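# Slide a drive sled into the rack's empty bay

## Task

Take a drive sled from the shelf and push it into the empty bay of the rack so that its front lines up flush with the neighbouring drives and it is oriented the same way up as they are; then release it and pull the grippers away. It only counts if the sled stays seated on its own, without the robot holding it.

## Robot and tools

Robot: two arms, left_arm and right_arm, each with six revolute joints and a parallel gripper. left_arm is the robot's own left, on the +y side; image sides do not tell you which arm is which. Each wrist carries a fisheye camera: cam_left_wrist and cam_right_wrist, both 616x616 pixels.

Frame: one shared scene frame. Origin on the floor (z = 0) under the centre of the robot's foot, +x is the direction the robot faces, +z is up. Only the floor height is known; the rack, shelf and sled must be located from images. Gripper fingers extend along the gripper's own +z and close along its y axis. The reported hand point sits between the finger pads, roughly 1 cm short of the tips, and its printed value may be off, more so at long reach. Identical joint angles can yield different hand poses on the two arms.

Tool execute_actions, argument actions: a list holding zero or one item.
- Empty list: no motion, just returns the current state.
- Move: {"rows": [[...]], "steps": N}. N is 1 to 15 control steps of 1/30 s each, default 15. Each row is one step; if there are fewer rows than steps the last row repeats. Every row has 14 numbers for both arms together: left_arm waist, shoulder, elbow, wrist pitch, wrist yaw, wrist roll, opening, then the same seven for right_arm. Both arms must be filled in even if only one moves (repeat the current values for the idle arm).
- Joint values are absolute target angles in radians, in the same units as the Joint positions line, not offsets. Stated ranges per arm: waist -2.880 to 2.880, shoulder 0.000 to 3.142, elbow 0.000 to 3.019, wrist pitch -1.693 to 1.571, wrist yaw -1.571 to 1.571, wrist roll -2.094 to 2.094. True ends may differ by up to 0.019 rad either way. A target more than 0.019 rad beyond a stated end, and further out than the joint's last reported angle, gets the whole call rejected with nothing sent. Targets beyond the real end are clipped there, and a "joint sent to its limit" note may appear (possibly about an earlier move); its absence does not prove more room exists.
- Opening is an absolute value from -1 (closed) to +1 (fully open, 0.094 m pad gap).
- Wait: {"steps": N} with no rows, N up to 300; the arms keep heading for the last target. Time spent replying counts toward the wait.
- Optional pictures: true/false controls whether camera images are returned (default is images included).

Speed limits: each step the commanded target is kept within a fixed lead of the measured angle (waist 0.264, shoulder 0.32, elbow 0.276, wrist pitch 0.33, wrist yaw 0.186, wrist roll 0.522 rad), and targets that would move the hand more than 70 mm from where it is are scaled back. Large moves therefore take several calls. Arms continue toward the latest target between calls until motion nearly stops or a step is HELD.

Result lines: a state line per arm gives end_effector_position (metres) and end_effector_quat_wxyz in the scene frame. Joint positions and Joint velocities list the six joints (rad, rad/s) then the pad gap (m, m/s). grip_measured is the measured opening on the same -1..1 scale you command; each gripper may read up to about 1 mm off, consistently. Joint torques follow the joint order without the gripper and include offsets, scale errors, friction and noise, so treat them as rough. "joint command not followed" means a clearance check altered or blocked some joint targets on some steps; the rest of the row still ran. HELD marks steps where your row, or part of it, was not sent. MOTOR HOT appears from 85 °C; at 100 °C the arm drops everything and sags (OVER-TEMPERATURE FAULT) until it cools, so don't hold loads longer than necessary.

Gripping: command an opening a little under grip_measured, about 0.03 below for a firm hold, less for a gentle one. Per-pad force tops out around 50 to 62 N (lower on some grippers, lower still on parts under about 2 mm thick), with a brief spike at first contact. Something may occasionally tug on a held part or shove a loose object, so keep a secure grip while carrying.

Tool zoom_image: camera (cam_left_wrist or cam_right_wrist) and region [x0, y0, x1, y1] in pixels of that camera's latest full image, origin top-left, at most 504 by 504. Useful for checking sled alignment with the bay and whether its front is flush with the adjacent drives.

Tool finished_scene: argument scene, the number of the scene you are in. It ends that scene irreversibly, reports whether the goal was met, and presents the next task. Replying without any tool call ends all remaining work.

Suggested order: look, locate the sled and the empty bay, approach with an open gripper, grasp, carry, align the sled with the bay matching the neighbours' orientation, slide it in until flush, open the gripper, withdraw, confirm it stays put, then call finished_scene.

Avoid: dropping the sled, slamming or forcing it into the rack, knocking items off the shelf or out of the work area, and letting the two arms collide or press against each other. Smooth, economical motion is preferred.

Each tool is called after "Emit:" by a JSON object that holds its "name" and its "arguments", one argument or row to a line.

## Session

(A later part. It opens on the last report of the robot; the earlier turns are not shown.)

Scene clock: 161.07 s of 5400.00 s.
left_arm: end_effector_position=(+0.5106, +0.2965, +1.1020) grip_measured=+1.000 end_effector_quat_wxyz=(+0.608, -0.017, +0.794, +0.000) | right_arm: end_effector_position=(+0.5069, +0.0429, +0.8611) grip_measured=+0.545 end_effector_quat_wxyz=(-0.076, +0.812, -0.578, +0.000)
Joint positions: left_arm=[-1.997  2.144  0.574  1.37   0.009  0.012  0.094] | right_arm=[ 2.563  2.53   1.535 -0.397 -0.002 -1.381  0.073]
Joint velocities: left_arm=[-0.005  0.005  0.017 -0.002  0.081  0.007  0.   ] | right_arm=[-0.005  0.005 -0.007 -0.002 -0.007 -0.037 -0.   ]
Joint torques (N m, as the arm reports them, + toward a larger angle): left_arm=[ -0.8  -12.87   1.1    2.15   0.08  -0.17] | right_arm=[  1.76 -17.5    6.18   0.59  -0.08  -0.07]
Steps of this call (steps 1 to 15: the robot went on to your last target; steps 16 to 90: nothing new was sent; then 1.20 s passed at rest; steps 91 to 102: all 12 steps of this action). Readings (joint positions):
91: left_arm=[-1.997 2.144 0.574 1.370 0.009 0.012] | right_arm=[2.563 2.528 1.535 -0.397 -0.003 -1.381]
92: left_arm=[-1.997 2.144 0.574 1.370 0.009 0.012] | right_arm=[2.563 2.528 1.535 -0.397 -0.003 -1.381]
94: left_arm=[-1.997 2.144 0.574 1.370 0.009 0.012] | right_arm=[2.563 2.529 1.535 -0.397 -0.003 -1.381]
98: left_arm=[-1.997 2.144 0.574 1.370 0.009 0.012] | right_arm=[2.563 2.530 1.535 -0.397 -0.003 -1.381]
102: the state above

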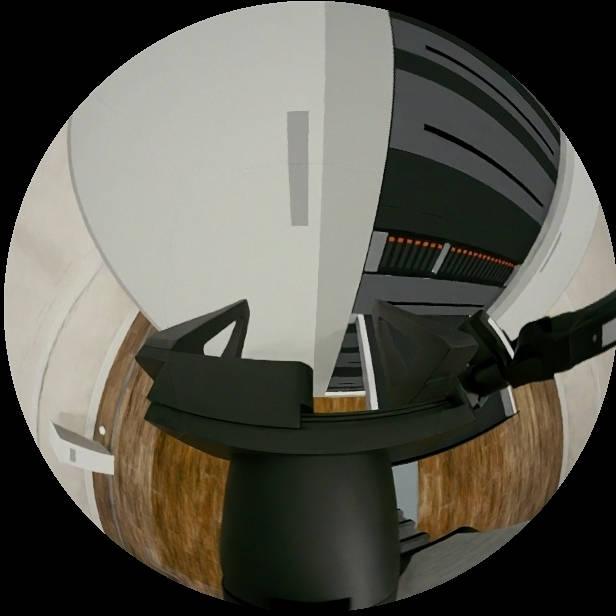

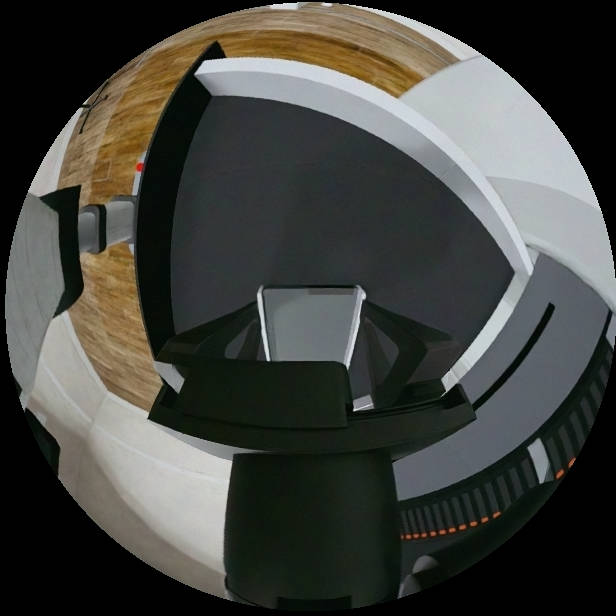

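Emit:
{"name": "execute_actions", "arguments": {
  "actions": [
    {"rows":[[-2.0,2.144,0.574,1.37,0.011,0.0,1,2.56,2.575,1.55,-0.39,0.0,-1.39,0.65],[-2.0,2.144,0.574,1.37,0.011,0.0,1,2.56,2.575,1.55,-0.39,0.0,-1.39,0.65],[-2.0,2.144,0.574,1.37,0.011,0.0,1,2.56,2.575,1.55,-0.39,0.0,-1.39,0.65],[-2.0,2.144,0.574,1.37,0.011,0.0,1,2.56,2.575,1.55,-0.39,0.0,-1.39,0.65],[-2.0,2.144,0.574,1.37,0.011,0.0,1,2.56,2.575,1.55,-0.39,0.0,-1.39,0.65],[-2.0,2.144,0.574,1.37,0.011,0.0,1,2.56,2.575,1.55,-0.39,0.0,-1.39,0.65],[-2.0,2.144,0.574,1.37,0.011,0.0,1,2.56,2.575,1.55,-0.39,0.0,-1.39,0.65],[-2.0,2.144,0.574,1.37,0.011,0.0,1,2.56,2.575,1.55,-0.39,0.0,-1.39,0.65],[-2.0,2.144,0.574,1.37,0.011,0.0,1,2.56,2.565,1.55,-0.39,0.0,-1.39,0.57],[-2.0,2.144,0.574,1.37,0.011,0.0,1,2.56,2.565,1.55,-0.39,0.0,-1.39,0.51]],"steps":15}
  ]
}}

Scene clock: 174.87 s of 5400.00 s.
left_arm: end_effector_position=(+0.5106, +0.2965, +1.1020) grip_measured=+1.000 end_effector_quat_wxyz=(+0.608, -0.017, +0.794, +0.000) | right_arm: end_effector_position=(+0.5035, +0.0414, +0.8550) grip_measured=+0.562 end_effector_quat_wxyz=(-0.072, +0.812, -0.579, -0.001)
Joint positions: left_arm=[-1.997  2.144  0.574  1.37   0.009  0.012  0.094] | right_arm=[ 2.563  2.541  1.536 -0.395 -0.002 -1.381  0.073]
Joint velocities: left_arm=[ 0.005 -0.005  0.002  0.012  0.007  0.022  0.   ] | right_arm=[-0.005  0.005 -0.002 -0.012 -0.037 -0.022 -0.   ]
Joint torques (N m, as the arm reports them, + toward a larger angle): left_arm=[ -0.74 -12.92   1.12   2.12   0.08  -0.17] | right_arm=[  1.6  -17.33   6.04   0.49  -0.09  -0.06]
Steps of this call (steps 1 to 15: the robot went on to your last target; steps 16 to 90: nothing new was sent; then 10.30 s passed at rest; steps 91 to 105: all 15 steps of this action). Readings (joint positions):
91: left_arm=[-1.997 2.144 0.574 1.370 0.009 0.012] | right_arm=[2.563 2.532 1.535 -0.397 -0.002 -1.381]
92: left_arm=[-1.997 2.144 0.574 1.370 0.009 0.012] | right_arm=[2.563 2.533 1.535 -0.396 -0.002 -1.381]
94: left_arm=[-1.997 2.144 0.574 1.370 0.009 0.012] | right_arm=[2.563 2.537 1.535 -0.396 -0.002 -1.381]
98: left_arm=[-1.997 2.144 0.574 1.370 0.009 0.012] | right_arm=[2.563 2.541 1.536 -0.395 -0.002 -1.381]
105: the state above

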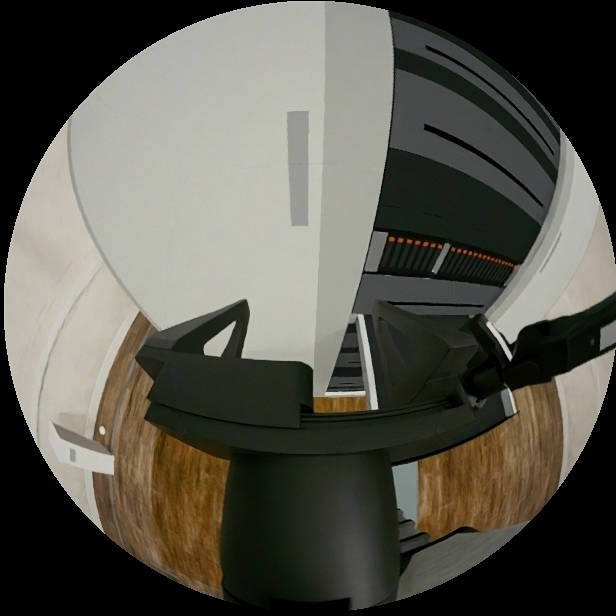

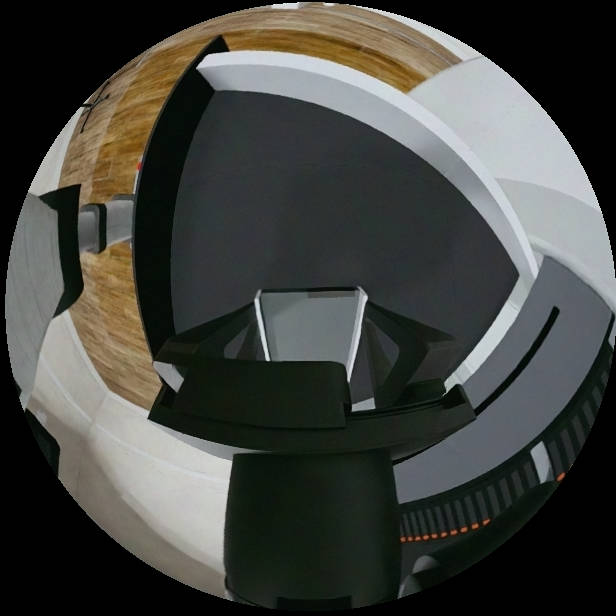

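Now lifting while keeping the grip closed.

Emit:
{"name": "execute_actions", "arguments": {
  "actions": [
    {"rows":[[-2.0,2.144,0.574,1.37,0.011,0.0,1,2.56,2.55,1.55,-0.39,0.0,-1.39,0.51],[-2.0,2.144,0.574,1.37,0.011,0.0,1,2.56,2.55,1.55,-0.39,0.0,-1.39,0.51],[-2.0,2.144,0.574,1.37,0.011,0.0,1,2.56,2.55,1.55,-0.39,0.0,-1.39,0.51],[-2.0,2.144,0.574,1.37,0.011,0.0,1,2.56,2.55,1.55,-0.39,0.0,-1.39,0.51],[-2.0,2.144,0.574,1.37,0.011,0.0,1,2.56,2.55,1.55,-0.39,0.0,-1.39,0.51],[-2.0,2.144,0.574,1.37,0.011,0.0,1,2.56,2.5,1.55,-0.39,0.0,-1.39,0.51],[-2.0,2.144,0.574,1.37,0.011,0.0,1,2.56,2.46,1.54,-0.39,0.0,-1.39,0.51],[-2.0,2.144,0.574,1.37,0.011,0.0,1,2.55,2.42,1.52,-0.39,0.0,-1.39,0.51],[-2.0,2.144,0.574,1.37,0.011,0.0,1,2.54,2.38,1.5,-0.39,0.0,-1.39,0.51],[-2.0,2.144,0.574,1.37,0.011,0.0,1,2.52,2.33,1.47,-0.39,0.0,-1.39,0.51]],"steps":15}
  ]
}}

Scene clock: 187.37 s of 5400.00 s.
left_arm: end_effector_position=(+0.5106, +0.2965, +1.1020) grip_measured=+1.000 end_effector_quat_wxyz=(+0.608, -0.017, +0.794, +0.000) | right_arm: end_effector_position=(+0.5430, +0.0407, +0.9469) grip_measured=+0.562 end_effector_quat_wxyz=(-0.125, +0.800, -0.586, +0.025)
Joint positions: left_arm=[-1.997  2.144  0.574  1.37   0.009  0.012  0.094] | right_arm=[ 2.541  2.358  1.471 -0.395 -0.002 -1.381  0.073]
Joint velocities: left_arm=[-0.015 -0.015  0.017  0.007 -0.066  0.022  0.   ] | right_arm=[-0.171 -0.669 -0.007  0.007  0.037 -0.022 -0.   ]
Joint torques (N m, as the arm reports them, + toward a larger angle): left_arm=[ -0.75 -12.92   1.11   2.12   0.08  -0.18] | right_arm=[  1.34 -18.36   5.94   0.71  -0.07  -0.05]
Steps of this call (steps 1 to 15: the robot went on to your last target; steps 16 to 90: nothing new was sent; then 9.00 s passed at rest; steps 91 to 105: all 15 steps of this action). Readings (joint positions):
91: left_arm=[-1.997 2.144 0.574 1.370 0.009 0.012] | right_arm=[2.563 2.541 1.536 -0.395 -0.002 -1.381]
92: left_arm=[-1.997 2.144 0.574 1.370 0.009 0.012] | right_arm=[2.563 2.541 1.536 -0.395 -0.002 -1.381]
94: left_arm=[-1.997 2.144 0.574 1.370 0.009 0.012] | right_arm=[2.563 2.541 1.536 -0.395 -0.002 -1.381]
98: left_arm=[-1.997 2.144 0.574 1.370 0.009 0.012] | right_arm=[2.563 2.525 1.531 -0.395 -0.002 -1.381]
105: the state above

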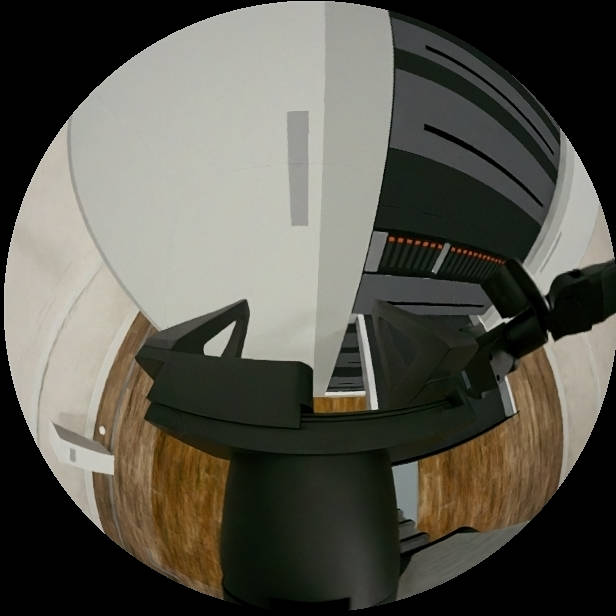

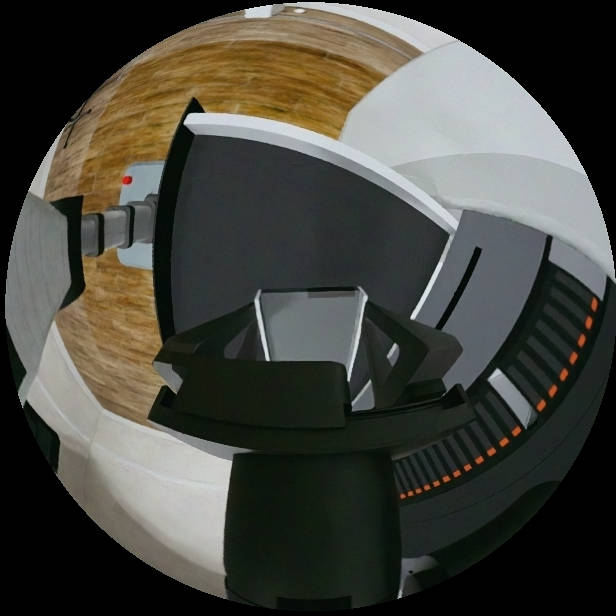

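Emit:
{"name": "execute_actions", "arguments": {
  "actions": [
    {"rows":[[-2.0,2.144,0.574,1.37,0.011,0.0,1,2.4,2.3,1.42,-0.39,0.0,0.1,0.51]],"steps":15}
  ],
  "pictures": false
}}

Emit:
{"name": "execute_actions", "arguments": {
  "actions": [
    {"rows":[[-2.0,2.144,0.574,1.37,0.011,0.0,1,2.3,2.3,1.3,-0.1,0.0,1.57,0.51]],"steps":15}
  ]
}}

Scene clock: 197.53 s of 5400.00 s.
left_arm: end_effector_position=(+0.5106, +0.2965, +1.1020) grip_measured=+1.000 end_effector_quat_wxyz=(+0.608, -0.017, +0.794, +0.000) | right_arm: end_effector_position=(+0.5804, -0.0611, +0.9570) grip_measured=+0.563 end_effector_quat_wxyz=(-0.118, +0.199, -0.972, -0.041)
Joint positions: left_arm=[-1.997  2.144  0.574  1.37   0.009  0.012  0.094] | right_arm=[ 2.375  2.311  1.427 -0.391  0.001 -0.073  0.073]
Joint velocities: left_arm=[-0.015 -0.015  0.012  0.002 -0.007 -0.066  0.   ] | right_arm=[ 0.093 -0.005  0.007 -0.012 -0.022  1.048 -0.   ]
Joint torques (N m, as the arm reports them, + toward a larger angle): left_arm=[ -0.76 -12.94   1.12   2.12   0.09  -0.17] | right_arm=[  3.03 -19.9    5.45   0.62  -0.14   0.12]
Steps of this call (steps 1 to 30: the robot went on to your last target; steps 31 to 90: nothing new was sent; then 6.67 s passed at rest; steps 91 to 105: all 15 steps of this action). Readings (joint positions):
91: left_arm=[-1.997 2.144 0.574 1.370 0.009 0.012] | right_arm=[2.514 2.324 1.466 -0.391 -0.004 -1.303]
92: left_arm=[-1.997 2.144 0.574 1.370 0.009 0.012] | right_arm=[2.507 2.320 1.456 -0.391 -0.005 -1.207]
94: left_arm=[-1.997 2.144 0.574 1.370 0.009 0.012] | right_arm=[2.476 2.312 1.437 -0.391 -0.005 -1.008]
98: left_arm=[-1.997 2.144 0.574 1.370 0.009 0.012] | right_arm=[2.400 2.311 1.427 -0.391 -0.001 -0.609]
105: the state above

Scene clock: 198.03 s of 5400.00 s.
left_arm: end_effector_position=(+0.5106, +0.2965, +1.1020) grip_measured=+1.000 end_effector_quat_wxyz=(+0.608, -0.017, +0.794, +0.000) | right_arm: end_effector_position=(+0.5949, -0.1142, +0.9465) grip_measured=+0.563 end_effector_quat_wxyz=(+0.125, +0.507, +0.838, +0.158)
Joint positions: left_arm=[-1.997  2.144  0.574  1.37   0.009  0.012  0.094] | right_arm=[ 2.288  2.3    1.3   -0.113  0.001  1.33   0.073]
Joint velocities: left_arm=[-0.005 -0.015 -0.002  0.007  0.066 -0.007  0.   ] | right_arm=[ 0.024  0.005  0.002 -0.002 -0.051  1.458  0.   ]
Joint torques (N m, as the arm reports them, + toward a larger angle): left_arm=[ -0.72 -12.87   1.07   2.15   0.08  -0.18] | right_arm=[  2.46 -17.23   5.08   1.32  -0.01   0.09]
Steps of this call (steps 1 to 15: all 15 steps of this action). Readings (joint positions):
1: left_arm=[-1.997 2.144 0.574 1.370 0.009 0.012] | right_arm=[2.374 2.309 1.403 -0.325 -0.001 0.017]
2: left_arm=[-1.997 2.144 0.574 1.370 0.009 0.012] | right_arm=[2.372 2.302 1.370 -0.235 -0.002 0.117]
4: left_arm=[-1.997 2.144 0.574 1.370 0.009 0.012] | right_arm=[2.355 2.298 1.327 -0.152 -0.002 0.316]
8: left_arm=[-1.997 2.144 0.574 1.370 0.009 0.012] | right_arm=[2.307 2.300 1.301 -0.123 -0.001 0.714]
15: the state above

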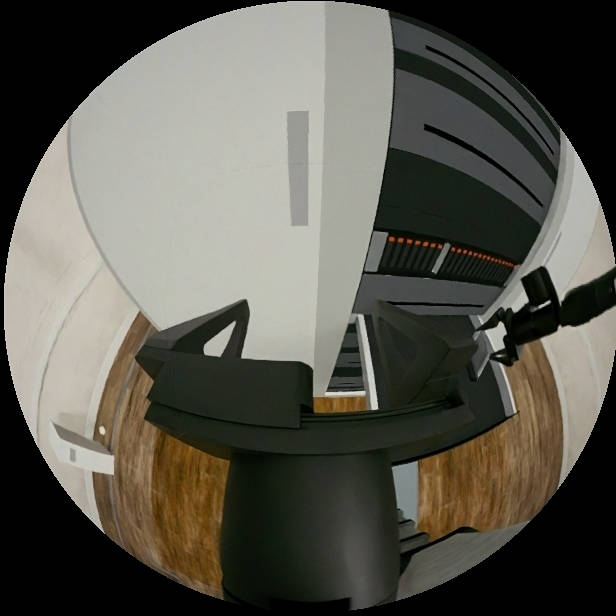

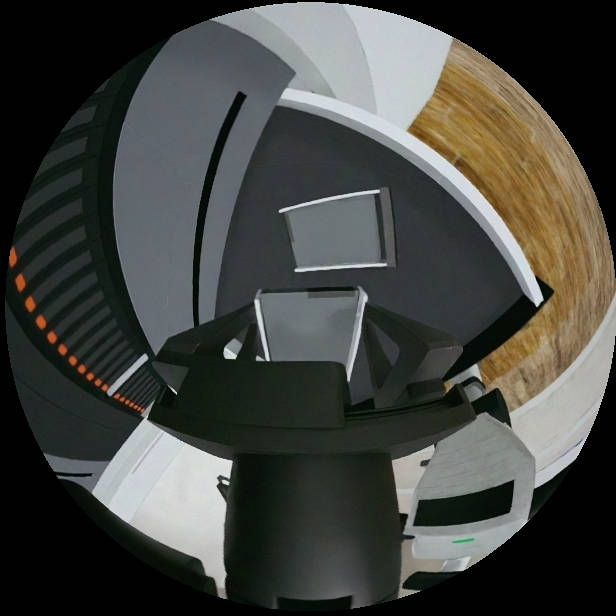

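Emit:
{"name": "execute_actions", "arguments": {
  "actions": [
    {"rows":[[-2.0,2.144,0.574,1.37,0.011,0.0,1,2.2,2.3,1.25,-0.1,-1.23,1.57,0.51]],"steps":15}
  ],
  "pictures": false
}}

Emit:
{"name": "execute_actions", "arguments": {
  "actions": [
    {"rows":[[-2.0,2.144,0.574,1.37,0.011,0.0,1,2.15,2.35,1.2,0.3,-1.23,1.57,0.51]],"steps":15}
  ]
}}

Scene clock: 211.97 s of 5400.00 s.
left_arm: end_effector_position=(+0.5106, +0.2965, +1.1020) grip_measured=+1.000 end_effector_quat_wxyz=(+0.608, -0.017, +0.794, +0.000) | right_arm: end_effector_position=(+0.5168, -0.0278, +1.0437) grip_measured=+0.563 end_effector_quat_wxyz=(-0.344, +0.437, +0.670, +0.491)
Joint positions: left_arm=[-1.997  2.144  0.574  1.37   0.009  0.012  0.094] | right_arm=[ 2.194  2.3    1.25  -0.107 -1.223  1.559  0.073]
Joint velocities: left_arm=[-0.005 -0.024 -0.002 -0.007 -0.007 -0.007  0.   ] | right_arm=[ 0.054 -0.005  0.007 -0.017 -0.037 -0.051 -0.001]
Joint torques (N m, as the arm reports them, + toward a larger angle): left_arm=[ -0.72 -12.9    1.11   2.16   0.08  -0.17] | right_arm=[  1.61 -16.79   4.52   0.92  -0.94   0.14]
Steps of this call (steps 1 to 30: the robot went on to your last target; steps 31 to 90: nothing new was sent; then 10.43 s passed at rest; steps 91 to 105: all 15 steps of this action). Readings (joint positions):
91: left_arm=[-1.997 2.144 0.574 1.370 0.009 0.012] | right_arm=[2.282 2.300 1.295 -0.111 -0.091 1.558]
92: left_arm=[-1.997 2.144 0.574 1.370 0.009 0.012] | right_arm=[2.272 2.298 1.287 -0.107 -0.200 1.558]
94: left_arm=[-1.997 2.144 0.574 1.370 0.009 0.012] | right_arm=[2.243 2.298 1.269 -0.107 -0.407 1.558]
98: left_arm=[-1.997 2.144 0.574 1.370 0.009 0.012] | right_arm=[2.192 2.300 1.250 -0.107 -0.813 1.559]
105: the state above

Scene clock: 212.47 s of 5400.00 s.
left_arm: end_effector_position=(+0.5106, +0.2965, +1.1020) grip_measured=+1.000 end_effector_quat_wxyz=(+0.608, -0.017, +0.794, +0.000) | right_arm: end_effector_position=(+0.5419, -0.0501, +1.0363) grip_measured=+0.563 end_effector_quat_wxyz=(+0.234, -0.369, -0.692, -0.575)
Joint positions: left_arm=[-1.997  2.144  0.574  1.37   0.009  0.012  0.094] | right_arm=[ 2.149  2.341  1.207  0.286 -1.226  1.561  0.073]
Joint velocities: left_arm=[-0.005 -0.005 -0.007 -0.002  0.051 -0.007  0.   ] | right_arm=[-0.005  0.005  0.002  0.022 -0.081  0.007 -0.   ]
Joint torques (N m, as the arm reports them, + toward a larger angle): left_arm=[ -0.8  -12.93   1.09   2.13   0.08  -0.17] | right_arm=[  1.67 -16.43   3.55   1.56  -0.79   0.09]
Steps of this call (steps 1 to 15: all 15 steps of this action). Readings (joint positions):
1: left_arm=[-1.997 2.144 0.574 1.370 0.009 0.012] | right_arm=[2.194 2.303 1.239 -0.035 -1.225 1.561]
2: left_arm=[-1.997 2.144 0.574 1.370 0.009 0.012] | right_arm=[2.192 2.309 1.225 0.079 -1.226 1.561]
4: left_arm=[-1.997 2.144 0.574 1.370 0.009 0.012] | right_arm=[2.183 2.324 1.214 0.216 -1.226 1.561]
8: left_arm=[-1.997 2.144 0.574 1.370 0.009 0.012] | right_arm=[2.157 2.340 1.210 0.278 -1.226 1.561]
15: the state above

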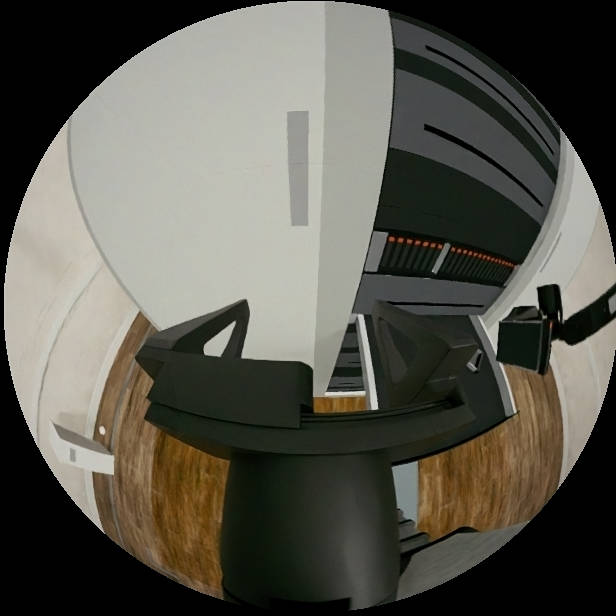

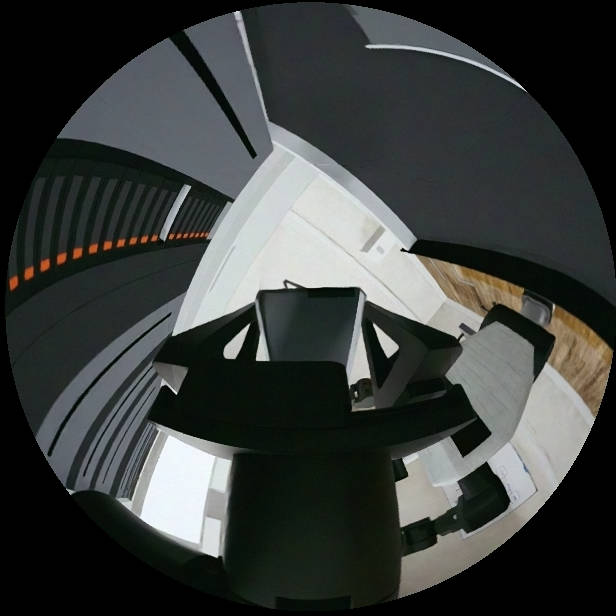

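Emit:
{"name": "execute_actions", "arguments": {
  "actions": [
    {"rows":[[-2.0,2.144,0.574,1.37,0.011,0.0,1,2.1,2.45,1.15,1.27,-1.45,1.57,0.51]],"steps":15}
  ],
  "pictures": false
}}

Emit:
{"name": "execute_actions", "arguments": {
  "actions": [
    {"rows":[[-2.0,2.144,0.574,1.37,0.011,0.0,1,2.1,2.45,1.15,1.27,-1.45,1.57,0.51]],"steps":15}
  ]
}}

Scene clock: 221.03 s of 5400.00 s.
left_arm: end_effector_position=(+0.5106, +0.2965, +1.1020) grip_measured=+1.000 end_effector_quat_wxyz=(+0.608, -0.017, +0.794, +0.000) | right_arm: end_effector_position=(+0.5235, -0.0724, +1.0701) grip_measured=+0.563 end_effector_quat_wxyz=(+0.019, -0.061, -0.697, -0.714)
Joint positions: left_arm=[-1.997  2.144  0.574  1.37   0.009  0.012  0.094] | right_arm=[ 2.099  2.457  1.149  1.253 -1.447  1.564  0.073]
Joint velocities: left_arm=[-0.005 -0.015 -0.022  0.002 -0.037  0.007  0.   ] | right_arm=[-0.005 -0.024 -0.012  0.056 -0.066 -0.022  0.001]
Joint torques (N m, as the arm reports them, + toward a larger angle): left_arm=[ -0.71 -12.87   1.11   2.13   0.08  -0.17] | right_arm=[  1.52 -17.04   3.05   1.76  -0.24   0.01]
Steps of this call (steps 1 to 15: the robot went on to your last target; steps 16 to 90: nothing new was sent; then 5.07 s passed at rest; steps 91 to 105: all 15 steps of this action). Readings (joint positions):
91: left_arm=[-1.997 2.144 0.574 1.370 0.009 0.012] | right_arm=[2.145 2.352 1.200 0.360 -1.314 1.563]
92: left_arm=[-1.997 2.144 0.574 1.370 0.009 0.012] | right_arm=[2.141 2.365 1.191 0.477 -1.396 1.563]
94: left_arm=[-1.997 2.144 0.574 1.370 0.009 0.012] | right_arm=[2.129 2.400 1.171 0.699 -1.439 1.564]
98: left_arm=[-1.997 2.144 0.574 1.370 0.009 0.012] | right_arm=[2.104 2.463 1.152 1.112 -1.445 1.564]
105: the state above

Scene clock: 221.53 s of 5400.00 s.
left_arm: end_effector_position=(+0.5106, +0.2965, +1.1020) grip_measured=+1.000 end_effector_quat_wxyz=(+0.608, -0.017, +0.794, +0.000) | right_arm: end_effector_position=(+0.5236, -0.0724, +1.0706) grip_measured=+0.563 end_effector_quat_wxyz=(+0.018, -0.060, -0.697, -0.715)
Joint positions: left_arm=[-1.997  2.144  0.574  1.37   0.009  0.012  0.094] | right_arm=[ 2.099  2.457  1.149  1.256 -1.447  1.564  0.073]
Joint velocities: left_arm=[ 0.005 -0.005  0.007  0.007 -0.066 -0.095  0.   ] | right_arm=[-0.015 -0.005 -0.022  0.007  0.037 -0.037  0.001]
Joint torques (N m, as the arm reports them, + toward a larger angle): left_arm=[ -0.79 -12.82   1.09   2.15   0.08  -0.17] | right_arm=[  0.8  -17.2    3.01   2.    -0.26   0.  ]
Steps of this call (steps 1 to 15: all 15 steps of this action). Readings (joint positions):
1: left_arm=[-1.997 2.144 0.574 1.370 0.009 0.012] | right_arm=[2.099 2.457 1.149 1.255 -1.447 1.564]
2: left_arm=[-1.997 2.144 0.574 1.370 0.009 0.012] | right_arm=[2.099 2.457 1.149 1.255 -1.447 1.564]
4: left_arm=[-1.997 2.144 0.574 1.370 0.009 0.012] | right_arm=[2.099 2.457 1.149 1.256 -1.447 1.564]
8: left_arm=[-1.997 2.144 0.574 1.370 0.009 0.012] | right_arm=[2.099 2.457 1.149 1.256 -1.447 1.564]
15: the state above

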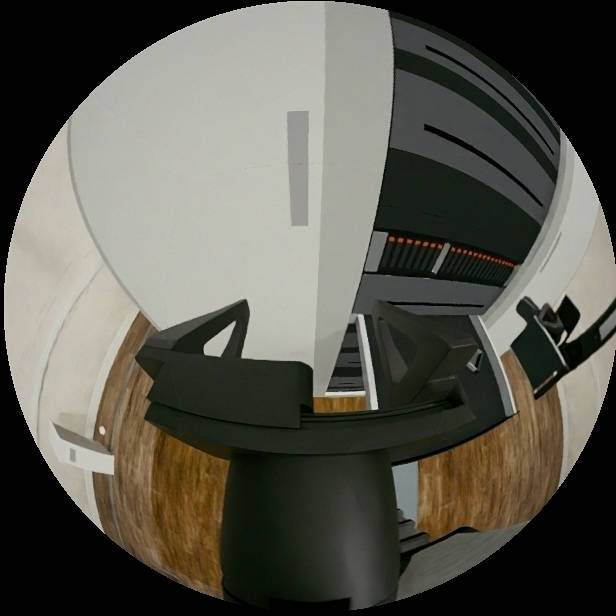

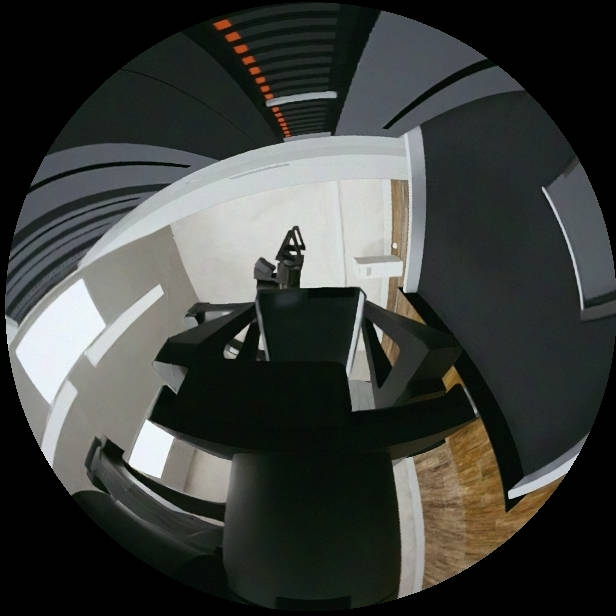

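Emit:
{"name": "execute_actions", "arguments": {
  "actions": [
    {"rows":[[-2.0,2.144,0.574,1.37,0.011,0.0,1,2.29,2.49,1.31,1.25,-1.29,1.57,0.51]],"steps":15}
  ]
}}

Scene clock: 240.50 s of 5400.00 s.
left_arm: end_effector_position=(+0.5106, +0.2965, +1.1020) grip_measured=+1.000 end_effector_quat_wxyz=(+0.608, -0.017, +0.794, +0.000) | right_arm: end_effector_position=(+0.5391, +0.0618, +1.0952) grip_measured=+0.563 end_effector_quat_wxyz=(-0.001, +0.009, -0.688, -0.726)
Joint positions: left_arm=[-1.997  2.144  0.574  1.37   0.009  0.012  0.094] | right_arm=[ 2.329  2.482  1.302  1.255 -1.291  1.564  0.073]
Joint velocities: left_arm=[-0.005 -0.005  0.017 -0.012 -0.022  0.051  0.   ] | right_arm=[-0.132 -0.005 -0.007 -0.002  0.007 -0.007  0.001]
Joint torques (N m, as the arm reports them, + toward a larger angle): left_arm=[ -0.77 -12.97   1.1    2.14   0.08  -0.17] | right_arm=[ -1.29 -17.07   5.05   1.18  -0.02  -0.01]
Steps of this call (steps 1 to 15: the robot went on to your last target; steps 16 to 90: nothing new was sent; then 15.47 s passed at rest; steps 91 to 105: all 15 steps of this action). Readings (joint positions):
91: left_arm=[-1.997 2.144 0.574 1.370 0.009 0.012] | right_arm=[2.106 2.458 1.154 1.256 -1.404 1.564]
92: left_arm=[-1.997 2.144 0.574 1.370 0.009 0.012] | right_arm=[2.116 2.463 1.168 1.256 -1.363 1.564]
94: left_arm=[-1.997 2.144 0.574 1.370 0.009 0.012] | right_arm=[2.156 2.475 1.214 1.256 -1.315 1.564]
98: left_arm=[-1.997 2.144 0.574 1.370 0.009 0.012] | right_arm=[2.262 2.481 1.290 1.255 -1.291 1.564]
105: the state above

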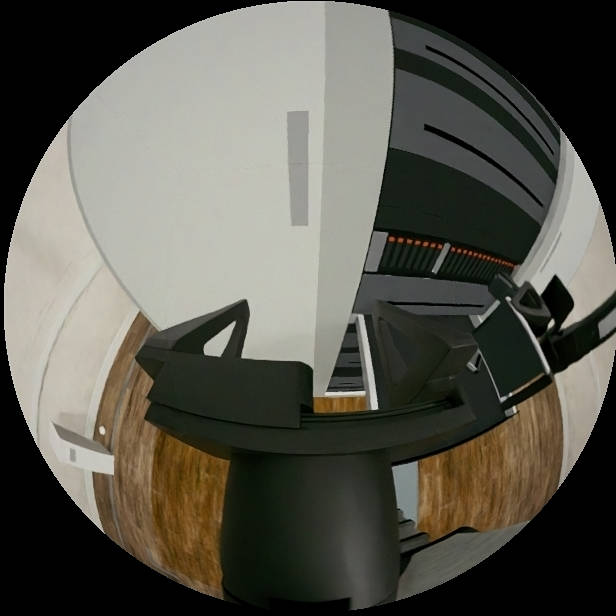

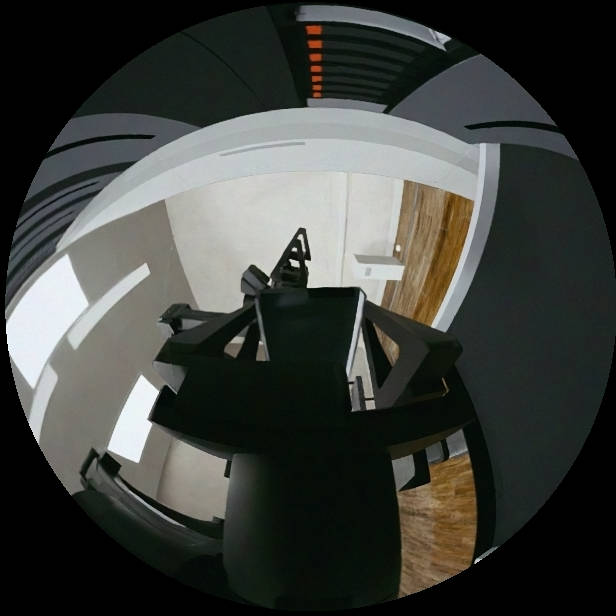

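Emit:
{"name": "execute_actions", "arguments": {
  "actions": [
    {"rows":[[-2.2,2.0,0.53,1.126,-1.0,-0.2,-0.1,2.28,2.506,1.42,1.17,-1.31,1.57,0.51]],"steps":15}
  ],
  "pictures": false
}}

Emit:
{"name": "execute_actions", "arguments": {
  "actions": [
    {"rows":[[-2.76,2.0,0.53,1.126,-0.85,-0.2,-0.1,2.28,2.506,1.42,1.17,-1.31,1.57,0.51]],"steps":15}
  ]
}}

Scene clock: 262.80 s of 5400.00 s.
left_arm: end_effector_position=(+0.4440, +0.3481, +1.1365) grip_measured=-0.097 end_effector_quat_wxyz=(+0.542, -0.282, +0.736, +0.292) | right_arm: end_effector_position=(+0.5788, +0.0460, +1.0980) grip_measured=+0.563 end_effector_quat_wxyz=(-0.009, +0.000, -0.689, -0.725)
Joint positions: left_arm=[-2.203  1.997  0.532  1.135 -0.997 -0.18   0.042] | right_arm=[ 2.288  2.499  1.396  1.177 -1.308  1.564  0.073]
Joint velocities: left_arm=[-0.015 -0.005 -0.007  0.007  0.051 -0.095 -0.001] | right_arm=[ 0.005  0.005 -0.032 -0.017  0.022 -0.051  0.001]
Joint torques (N m, as the arm reports them, + toward a larger angle): left_arm=[ -0.47 -11.85   1.55   1.41  -0.37  -0.2 ] | right_arm=[  1.19 -19.15   6.83   1.14  -0.12   0.  ]
Steps of this call (steps 1 to 30: the robot went on to your last target; steps 31 to 90: nothing new was sent; then 18.80 s passed at rest; steps 91 to 105: all 15 steps of this action). Readings (joint positions):
91: left_arm=[-2.015 2.131 0.570 1.322 -0.085 -0.019] | right_arm=[2.288 2.483 1.311 1.238 -1.303 1.564]
92: left_arm=[-2.047 2.107 0.561 1.248 -0.194 -0.054] | right_arm=[2.288 2.488 1.329 1.214 -1.308 1.564]
94: left_arm=[-2.137 2.055 0.540 1.168 -0.402 -0.102] | right_arm=[2.288 2.498 1.369 1.188 -1.308 1.564]
98: left_arm=[-2.234 1.999 0.534 1.142 -0.805 -0.151] | right_arm=[2.288 2.499 1.396 1.179 -1.308 1.564]
105: the state above

Scene clock: 263.30 s of 5400.00 s.
left_arm: end_effector_position=(+0.4058, +0.0542, +1.1415) grip_measured=-0.097 end_effector_quat_wxyz=(+0.598, -0.024, +0.800, +0.043) | right_arm: end_effector_position=(+0.5788, +0.0460, +1.0980) grip_measured=+0.563 end_effector_quat_wxyz=(-0.009, +0.000, -0.689, -0.725)
Joint positions: left_arm=[-2.803  1.997  0.531  1.135 -0.847 -0.184  0.042] | right_arm=[ 2.288  2.499  1.396  1.177 -1.308  1.564  0.073]
Joint velocities: left_arm=[ 0.083  0.005  0.007  0.012 -0.066  0.037 -0.   ] | right_arm=[-0.015 -0.005  0.007 -0.002 -0.066 -0.066 -0.001]
Joint torques (N m, as the arm reports them, + toward a larger angle): left_arm=[  2.51 -11.54   1.92   1.48  -0.32  -0.17] | right_arm=[  1.19 -18.98   6.83   1.16  -0.14   0.  ]
Steps of this call (steps 1 to 15: all 15 steps of this action). Readings (joint positions):
1: left_arm=[-2.213 1.997 0.531 1.135 -0.958 -0.182] | right_arm=[2.288 2.499 1.396 1.177 -1.308 1.564]
2: left_arm=[-2.238 1.997 0.531 1.135 -0.925 -0.182] | right_arm=[2.288 2.499 1.396 1.177 -1.308 1.564]
4: left_arm=[-2.324 1.997 0.531 1.135 -0.886 -0.182] | right_arm=[2.288 2.499 1.396 1.177 -1.308 1.564]
8: left_arm=[-2.549 1.997 0.531 1.135 -0.859 -0.182] | right_arm=[2.288 2.499 1.396 1.177 -1.308 1.564]
15: the state above

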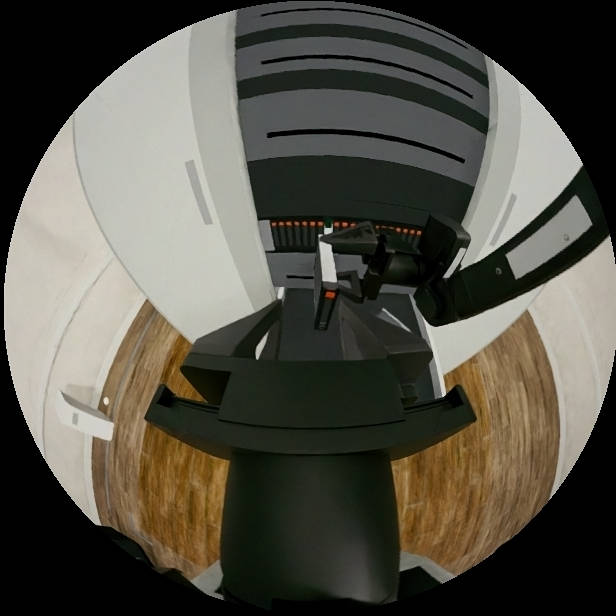

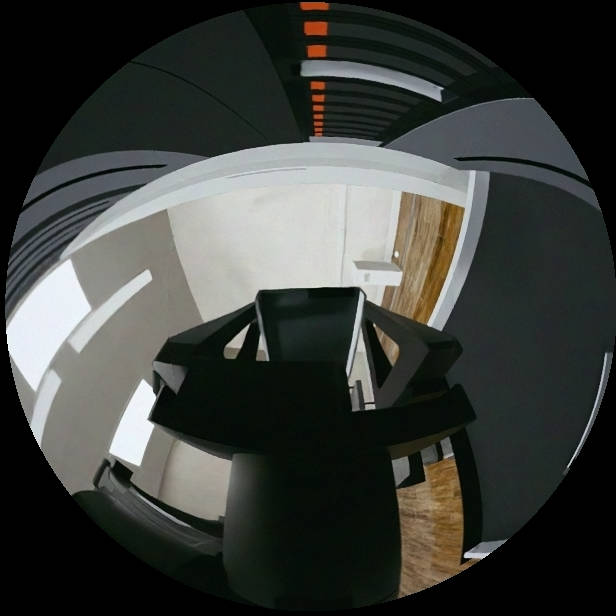

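Emit:
{"name": "execute_actions", "arguments": {
  "actions": [
    {"rows":[[-2.77,2.0,0.55,1.1,-0.77,-0.2,-0.1,2.28,2.506,1.42,1.17,-1.31,1.57,0.51]],"steps":15}
  ]
}}

Scene clock: 269.73 s of 5400.00 s.
left_arm: end_effector_position=(+0.4134, +0.0582, +1.1333) grip_measured=-0.097 end_effector_quat_wxyz=(+0.585, -0.012, +0.810, +0.031) | right_arm: end_effector_position=(+0.5788, +0.0460, +1.0980) grip_measured=+0.563 end_effector_quat_wxyz=(-0.009, +0.000, -0.689, -0.725)
Joint positions: left_arm=[-2.765  1.997  0.533  1.109 -0.773 -0.188  0.042] | right_arm=[ 2.288  2.499  1.396  1.177 -1.308  1.564  0.073]
Joint velocities: left_arm=[ 0.005 -0.015 -0.002  0.007  0.022 -0.037 -0.   ] | right_arm=[-0.005 -0.005  0.002 -0.017  0.007  0.007  0.   ]
Joint torques (N m, as the arm reports them, + toward a larger angle): left_arm=[ -1.44 -11.62   3.05   1.51  -0.04  -0.17] | right_arm=[  1.17 -18.52   6.85   1.25  -0.14   0.01]
Steps of this call (steps 1 to 30: the robot went on to your last target; steps 31 to 90: nothing new was sent; then 2.93 s passed at rest; steps 91 to 105: all 15 steps of this action). Readings (joint positions):
91: left_arm=[-2.763 1.997 0.531 1.130 -0.810 -0.188] | right_arm=[2.288 2.499 1.396 1.177 -1.308 1.564]
92: left_arm=[-2.764 1.997 0.532 1.121 -0.786 -0.188] | right_arm=[2.288 2.499 1.396 1.177 -1.308 1.564]
94: left_arm=[-2.765 1.997 0.533 1.113 -0.774 -0.188] | right_arm=[2.288 2.499 1.396 1.177 -1.308 1.564]
98: left_arm=[-2.765 1.997 0.533 1.109 -0.773 -0.188] | right_arm=[2.288 2.499 1.396 1.177 -1.308 1.564]
105: the state above

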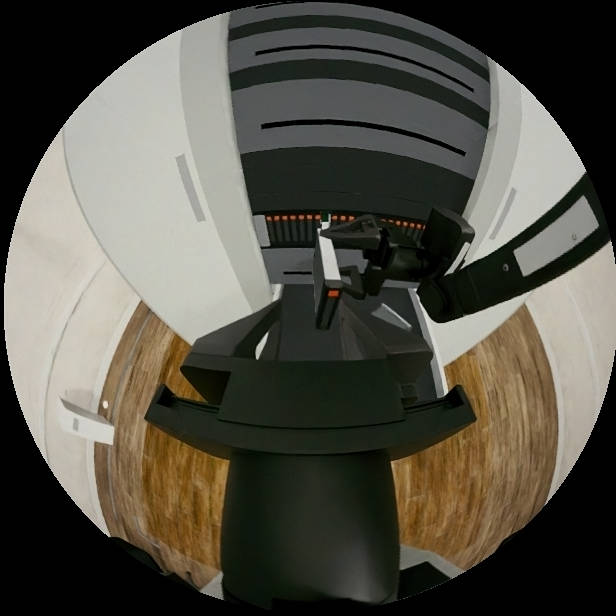

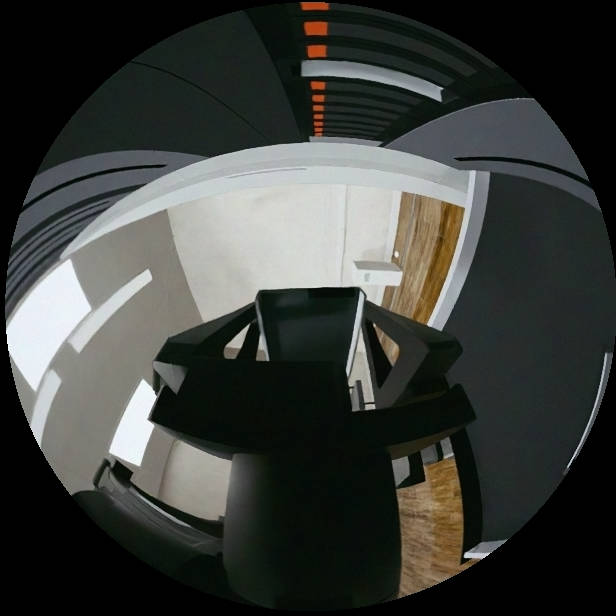

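Emit:
{"name": "execute_actions", "arguments": {
  "actions": [
    {"rows":[[-2.715,2.06,0.63,1.09,-0.69,-0.225,-0.1,2.28,2.506,1.42,1.17,-1.31,1.57,0.51]],"steps":15}
  ]
}}

Scene clock: 279.77 s of 5400.00 s.
left_arm: end_effector_position=(+0.4466, +0.0447, +1.1178) grip_measured=-0.097 end_effector_quat_wxyz=(+0.583, -0.020, +0.812, +0.003) | right_arm: end_effector_position=(+0.5788, +0.0460, +1.0980) grip_measured=+0.563 end_effector_quat_wxyz=(-0.009, +0.000, -0.689, -0.725)
Joint positions: left_arm=[-2.718  2.062  0.623  1.098 -0.692 -0.212  0.042] | right_arm=[ 2.288  2.499  1.396  1.177 -1.308  1.564  0.073]
Joint velocities: left_arm=[-0.015  0.005  0.007  0.002  0.007  0.037 -0.001] | right_arm=[-0.015 -0.005  0.002 -0.007  0.022  0.007 -0.001]
Joint torques (N m, as the arm reports them, + toward a larger angle): left_arm=[ -0.86 -13.44   2.51   1.62  -0.06  -0.2 ] | right_arm=[  1.11 -18.37   6.87   1.11  -0.13   0.  ]
Steps of this call (steps 1 to 15: the robot went on to your last target; steps 16 to 90: nothing new was sent; then 6.53 s passed at rest; steps 91 to 105: all 15 steps of this action). Readings (joint positions):
91: left_arm=[-2.760 2.002 0.538 1.108 -0.733 -0.193] | right_arm=[2.288 2.499 1.396 1.177 -1.308 1.564]
92: left_arm=[-2.753 2.013 0.554 1.104 -0.708 -0.196] | right_arm=[2.288 2.499 1.396 1.177 -1.308 1.564]
94: left_arm=[-2.736 2.041 0.595 1.101 -0.694 -0.202] | right_arm=[2.288 2.499 1.396 1.177 -1.308 1.564]
98: left_arm=[-2.718 2.062 0.623 1.098 -0.692 -0.208] | right_arm=[2.288 2.499 1.396 1.177 -1.308 1.564]
105: the state above

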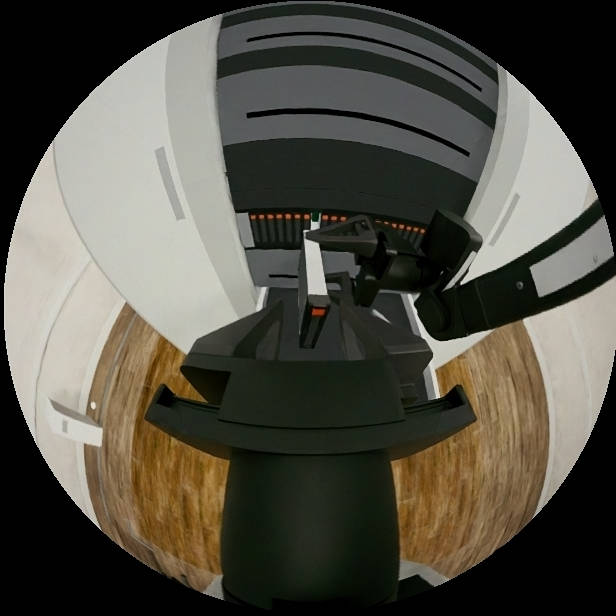

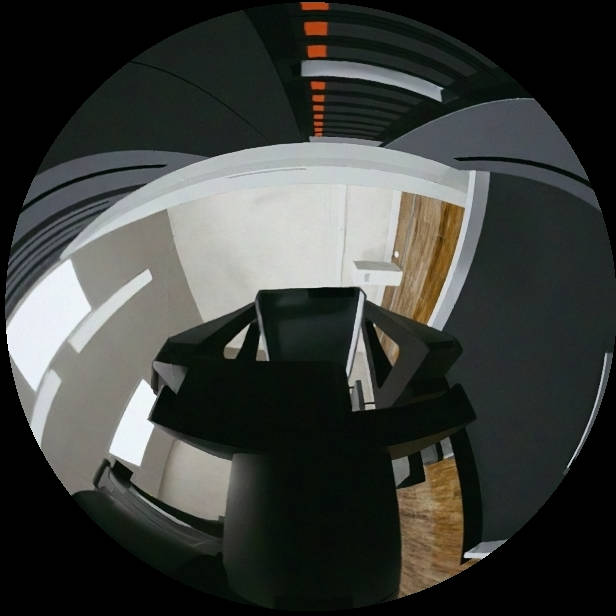

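Emit:
{"name": "execute_actions", "arguments": {
  "actions": [
    {"rows":[[-2.675,2.11,0.74,1.045,-0.625,-0.21,-0.1,2.28,2.506,1.42,1.17,-1.31,1.57,0.51]],"steps":15}
  ]
}}

Scene clock: 287.87 s of 5400.00 s.
left_arm: end_effector_position=(+0.4844, +0.0301, +1.1079) grip_measured=-0.097 end_effector_quat_wxyz=(+0.582, -0.020, +0.813, -0.014) | right_arm: end_effector_position=(+0.5793, +0.0451, +1.0979) grip_measured=+0.563 end_effector_quat_wxyz=(-0.009, -0.000, -0.689, -0.725)
Joint positions: left_arm=[-2.678  2.11   0.729  1.053 -0.628 -0.213  0.042] | right_arm=[ 2.286  2.499  1.396  1.176 -1.308  1.564  0.073]
Joint velocities: left_arm=[-0.015 -0.005  0.007  0.007  0.007 -0.066  0.001] | right_arm=[-0.015 -0.005 -0.007 -0.017 -0.022  0.007 -0.001]
Joint torques (N m, as the arm reports them, + toward a larger angle): left_arm=[ -0.43 -14.53   3.21   1.56  -0.01  -0.01] | right_arm=[  1.79 -18.04   6.68   1.12  -0.15   0.  ]
Steps of this call (steps 1 to 15: the robot went on to your last target; steps 16 to 90: nothing new was sent; then 4.60 s passed at rest; steps 91 to 105: all 15 steps of this action). Readings (joint positions):
91: left_arm=[-2.715 2.065 0.631 1.089 -0.661 -0.213] | right_arm=[2.288 2.499 1.396 1.177 -1.308 1.564]
92: left_arm=[-2.709 2.073 0.650 1.075 -0.641 -0.213] | right_arm=[2.288 2.499 1.396 1.177 -1.308 1.564]
94: left_arm=[-2.695 2.097 0.699 1.060 -0.629 -0.213] | right_arm=[2.288 2.499 1.396 1.177 -1.308 1.564]
98: left_arm=[-2.679 2.110 0.729 1.054 -0.628 -0.213] | right_arm=[2.286 2.499 1.396 1.176 -1.308 1.564]
105: the state above

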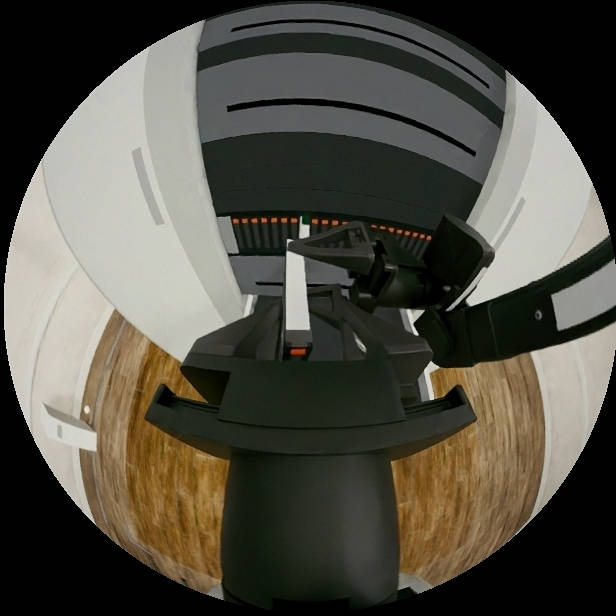

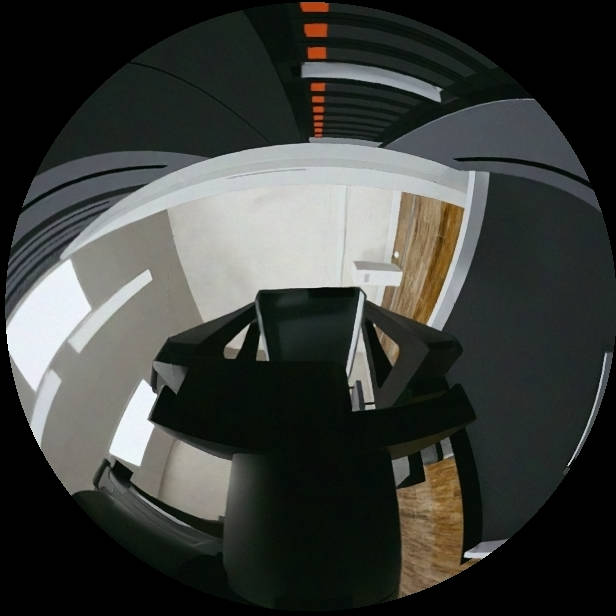

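Emit:
{"name": "execute_actions", "arguments": {
  "actions": [
    {"rows":[[-2.69,2.083,0.67,1.078,-0.668,-0.21,-0.1,2.28,2.506,1.42,1.17,-1.31,1.57,0.51]],"steps":15}
  ]
}}

Scene clock: 295.83 s of 5400.00 s.
left_arm: end_effector_position=(+0.4627, +0.0508, +1.1000) grip_measured=-0.097 end_effector_quat_wxyz=(+0.570, -0.021, +0.821, +0.011) | right_arm: end_effector_position=(+0.5793, +0.0451, +1.0979) grip_measured=+0.563 end_effector_quat_wxyz=(-0.009, -0.000, -0.689, -0.725)
Joint positions: left_arm=[-2.681  2.1    0.667  1.059 -0.666 -0.213  0.042] | right_arm=[ 2.286  2.499  1.396  1.176 -1.308  1.564  0.073]
Joint velocities: left_arm=[ 0.005 -0.005  0.012 -0.002 -0.007 -0.051 -0.001] | right_arm=[-0.015 -0.005  0.007  0.012 -0.066 -0.081 -0.001]
Joint torques (N m, as the arm reports them, + toward a larger angle): left_arm=[ -1.99 -15.2    2.24   2.85  -0.29   0.  ] | right_arm=[  0.59 -18.19   6.9    1.08  -0.15   0.  ]
Steps of this call (steps 1 to 15: the robot went on to your last target; steps 16 to 90: nothing new was sent; then 4.47 s passed at rest; steps 91 to 105: all 15 steps of this action). Readings (joint positions):
91: left_arm=[-2.679 2.109 0.724 1.055 -0.645 -0.213] | right_arm=[2.286 2.499 1.396 1.176 -1.308 1.564]
92: left_arm=[-2.679 2.105 0.712 1.058 -0.657 -0.213] | right_arm=[2.286 2.499 1.396 1.176 -1.308 1.564]
94: left_arm=[-2.679 2.100 0.683 1.059 -0.664 -0.213] | right_arm=[2.286 2.499 1.396 1.176 -1.308 1.564]
98: left_arm=[-2.680 2.100 0.667 1.059 -0.666 -0.213] | right_arm=[2.286 2.499 1.396 1.176 -1.308 1.564]
105: the state above

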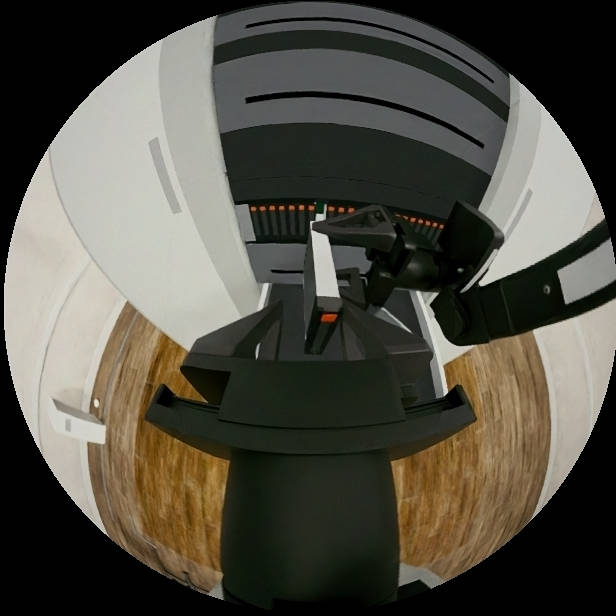

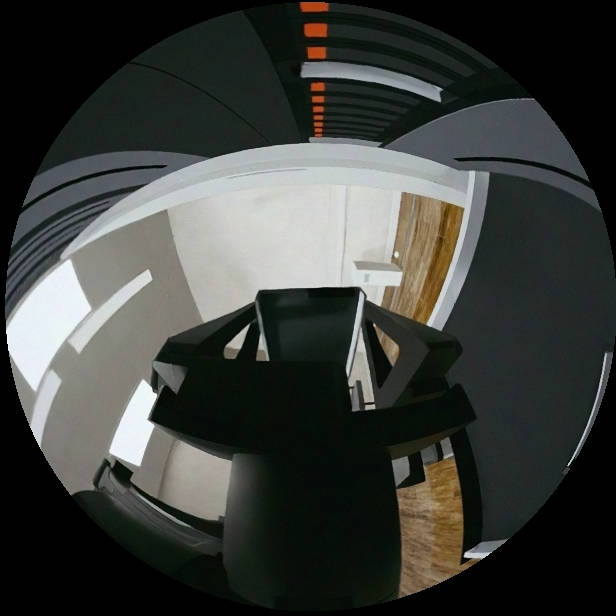

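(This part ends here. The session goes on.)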